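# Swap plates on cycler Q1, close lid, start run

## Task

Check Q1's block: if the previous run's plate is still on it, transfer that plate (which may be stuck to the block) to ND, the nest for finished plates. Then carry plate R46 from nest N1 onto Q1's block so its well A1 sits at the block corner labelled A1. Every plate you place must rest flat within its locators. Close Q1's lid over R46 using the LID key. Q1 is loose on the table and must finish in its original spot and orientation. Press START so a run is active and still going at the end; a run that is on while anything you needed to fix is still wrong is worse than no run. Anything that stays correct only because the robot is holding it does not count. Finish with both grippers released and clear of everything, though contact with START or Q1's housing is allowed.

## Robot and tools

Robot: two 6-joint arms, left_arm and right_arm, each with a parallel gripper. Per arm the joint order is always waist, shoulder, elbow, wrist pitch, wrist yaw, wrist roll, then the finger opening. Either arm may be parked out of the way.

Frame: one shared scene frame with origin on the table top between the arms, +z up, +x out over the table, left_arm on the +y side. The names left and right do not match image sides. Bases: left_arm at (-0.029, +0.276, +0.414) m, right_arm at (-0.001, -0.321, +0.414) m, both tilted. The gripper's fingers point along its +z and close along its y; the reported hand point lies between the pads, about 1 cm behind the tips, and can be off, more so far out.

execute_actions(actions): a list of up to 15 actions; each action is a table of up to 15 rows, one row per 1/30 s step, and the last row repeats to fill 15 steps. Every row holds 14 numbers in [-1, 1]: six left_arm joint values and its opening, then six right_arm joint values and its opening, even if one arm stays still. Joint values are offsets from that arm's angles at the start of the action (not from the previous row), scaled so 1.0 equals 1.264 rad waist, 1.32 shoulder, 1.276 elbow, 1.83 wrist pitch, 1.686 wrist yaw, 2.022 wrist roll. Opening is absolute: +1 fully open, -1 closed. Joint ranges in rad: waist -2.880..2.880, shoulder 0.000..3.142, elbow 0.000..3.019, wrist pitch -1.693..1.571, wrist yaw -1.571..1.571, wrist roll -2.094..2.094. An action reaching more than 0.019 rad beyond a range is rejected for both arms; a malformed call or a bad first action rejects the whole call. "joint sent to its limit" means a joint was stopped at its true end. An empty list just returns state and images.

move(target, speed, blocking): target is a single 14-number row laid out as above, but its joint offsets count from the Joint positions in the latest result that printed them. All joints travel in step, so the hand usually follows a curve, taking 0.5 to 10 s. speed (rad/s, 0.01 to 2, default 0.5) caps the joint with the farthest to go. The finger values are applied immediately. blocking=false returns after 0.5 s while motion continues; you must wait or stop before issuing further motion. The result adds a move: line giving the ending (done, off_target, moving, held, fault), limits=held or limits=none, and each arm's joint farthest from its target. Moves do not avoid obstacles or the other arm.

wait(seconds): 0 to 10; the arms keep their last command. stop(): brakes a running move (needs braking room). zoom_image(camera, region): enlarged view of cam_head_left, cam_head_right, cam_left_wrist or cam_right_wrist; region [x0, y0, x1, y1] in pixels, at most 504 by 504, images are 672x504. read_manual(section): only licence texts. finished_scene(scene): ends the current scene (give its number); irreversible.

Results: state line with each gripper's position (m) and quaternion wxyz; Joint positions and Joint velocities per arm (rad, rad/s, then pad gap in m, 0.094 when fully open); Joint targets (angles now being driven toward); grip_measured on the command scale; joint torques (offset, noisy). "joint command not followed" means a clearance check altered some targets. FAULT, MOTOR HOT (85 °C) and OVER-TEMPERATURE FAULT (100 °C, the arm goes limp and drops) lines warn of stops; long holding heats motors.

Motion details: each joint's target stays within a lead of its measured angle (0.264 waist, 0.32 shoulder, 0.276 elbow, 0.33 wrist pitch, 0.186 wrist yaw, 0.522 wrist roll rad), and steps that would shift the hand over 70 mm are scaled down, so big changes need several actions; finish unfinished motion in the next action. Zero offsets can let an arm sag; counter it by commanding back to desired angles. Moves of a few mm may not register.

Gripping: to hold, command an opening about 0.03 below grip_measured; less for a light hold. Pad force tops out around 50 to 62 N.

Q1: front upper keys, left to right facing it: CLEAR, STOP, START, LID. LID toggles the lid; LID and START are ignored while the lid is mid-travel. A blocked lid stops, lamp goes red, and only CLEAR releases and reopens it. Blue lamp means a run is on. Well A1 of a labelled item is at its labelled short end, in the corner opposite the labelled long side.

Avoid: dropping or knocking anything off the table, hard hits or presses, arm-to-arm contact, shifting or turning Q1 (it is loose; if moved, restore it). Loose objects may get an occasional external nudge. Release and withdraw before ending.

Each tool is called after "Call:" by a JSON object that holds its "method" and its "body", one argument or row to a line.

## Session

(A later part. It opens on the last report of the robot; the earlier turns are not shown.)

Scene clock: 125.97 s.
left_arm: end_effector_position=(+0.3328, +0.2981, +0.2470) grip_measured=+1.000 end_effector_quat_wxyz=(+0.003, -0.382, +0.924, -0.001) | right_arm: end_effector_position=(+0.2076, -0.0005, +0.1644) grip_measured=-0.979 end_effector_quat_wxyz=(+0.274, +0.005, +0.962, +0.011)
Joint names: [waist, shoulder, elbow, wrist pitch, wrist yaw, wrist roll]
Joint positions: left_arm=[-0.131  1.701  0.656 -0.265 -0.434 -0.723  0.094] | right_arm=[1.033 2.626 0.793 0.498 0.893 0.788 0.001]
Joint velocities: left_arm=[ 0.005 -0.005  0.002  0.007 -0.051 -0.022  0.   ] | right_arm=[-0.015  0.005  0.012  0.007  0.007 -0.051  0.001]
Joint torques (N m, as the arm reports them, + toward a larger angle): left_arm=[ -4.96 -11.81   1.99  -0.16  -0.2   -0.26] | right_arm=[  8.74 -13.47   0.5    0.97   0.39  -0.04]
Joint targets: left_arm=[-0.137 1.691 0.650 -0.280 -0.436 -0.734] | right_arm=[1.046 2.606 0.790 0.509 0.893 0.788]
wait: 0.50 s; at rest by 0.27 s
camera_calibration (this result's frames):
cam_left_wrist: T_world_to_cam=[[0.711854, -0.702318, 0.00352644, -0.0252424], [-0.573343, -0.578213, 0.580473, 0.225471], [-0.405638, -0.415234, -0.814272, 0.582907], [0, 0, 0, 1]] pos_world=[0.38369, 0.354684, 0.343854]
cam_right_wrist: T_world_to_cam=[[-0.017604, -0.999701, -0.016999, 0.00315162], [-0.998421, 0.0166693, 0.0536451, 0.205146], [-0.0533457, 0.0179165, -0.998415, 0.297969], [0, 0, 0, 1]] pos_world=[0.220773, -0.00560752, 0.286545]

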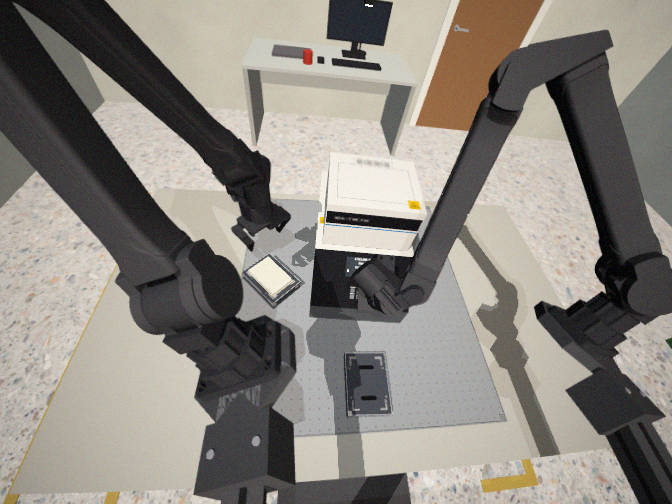

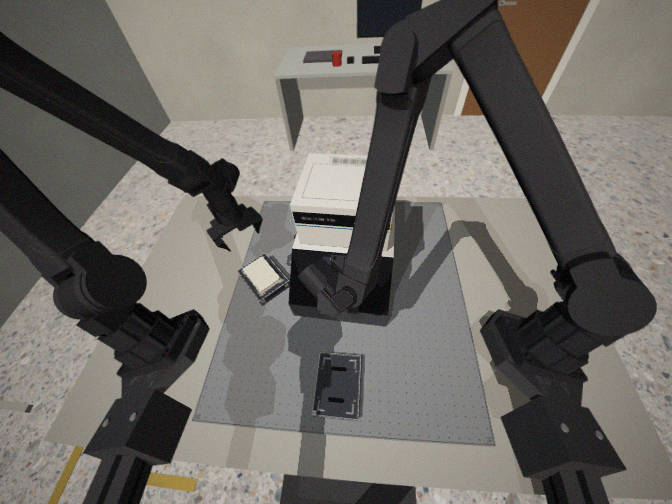

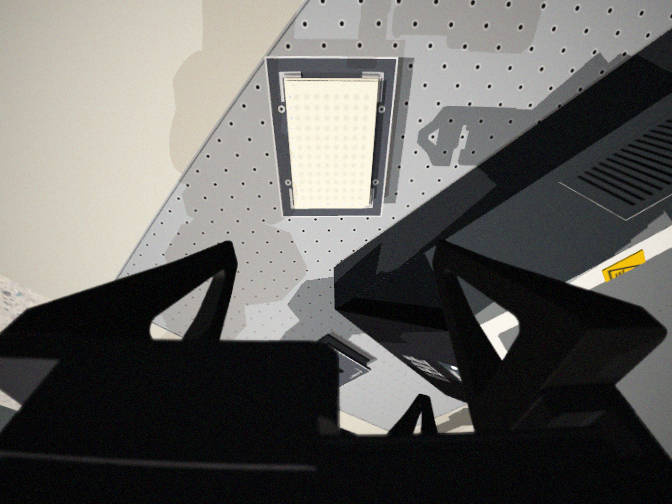

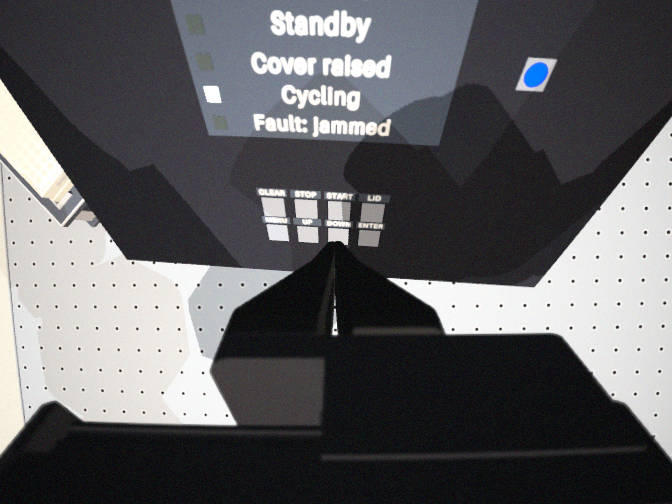

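Call:
{"method": "zoom_image", "body": {
  "camera": "cam_head_left",
  "region": [235, 245, 315, 315]
}}

Call:
{"method": "zoom_image", "body": {
  "camera": "cam_right_wrist",
  "region": [0, 90, 120, 240]
}}

Call:
{"method": "zoom_image", "body": {
  "camera": "cam_left_wrist",
  "region": [255, 50, 415, 225]
}}

Region (235, 245, 315, 315) of cam_head_left's 672x504 image, scaled by 6.300, with more detail than that image has; it fills the top 441 rows of this view, and the rest is white.

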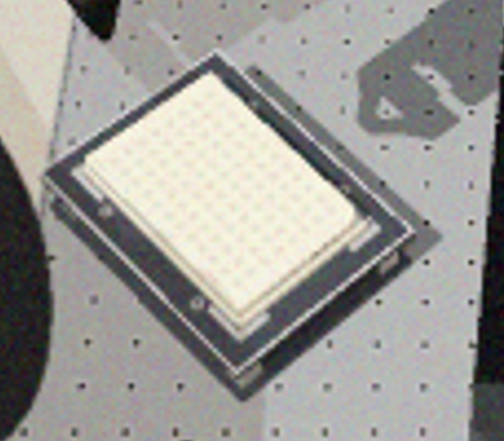

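Region (0, 90, 120, 240) of cam_right_wrist's 672x504 image, scaled by 3.360, with more detail than that image has; it fills the left 403 columns of this view, and the rest is white.

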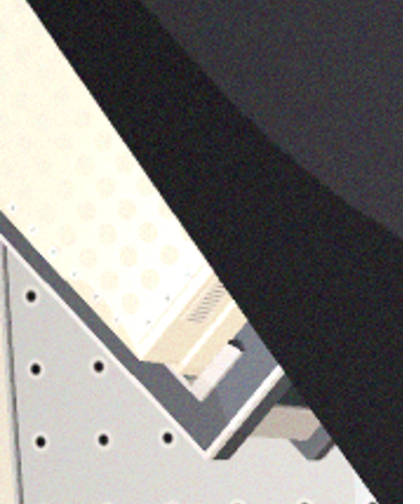

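Region (255, 50, 415, 225) of cam_left_wrist's 672x504 image, scaled by 2.880, with more detail than that image has; it fills the left 461 columns of this view, and the rest is white.

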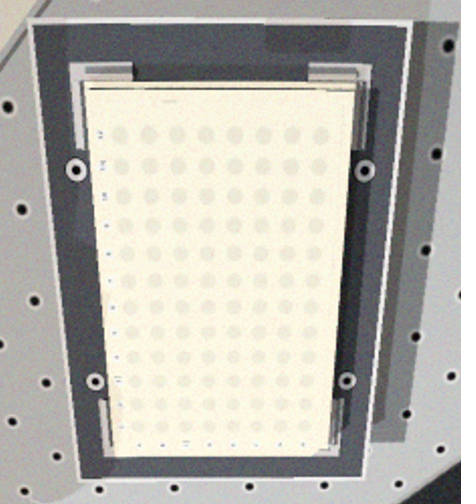

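Both plates look seated, the run is on and both arms are clear, so I'm finishing scene 1.

Call:
{"method": "finished_scene", "body": {
  "scene": 1
}}

The scene is finished: the task was done.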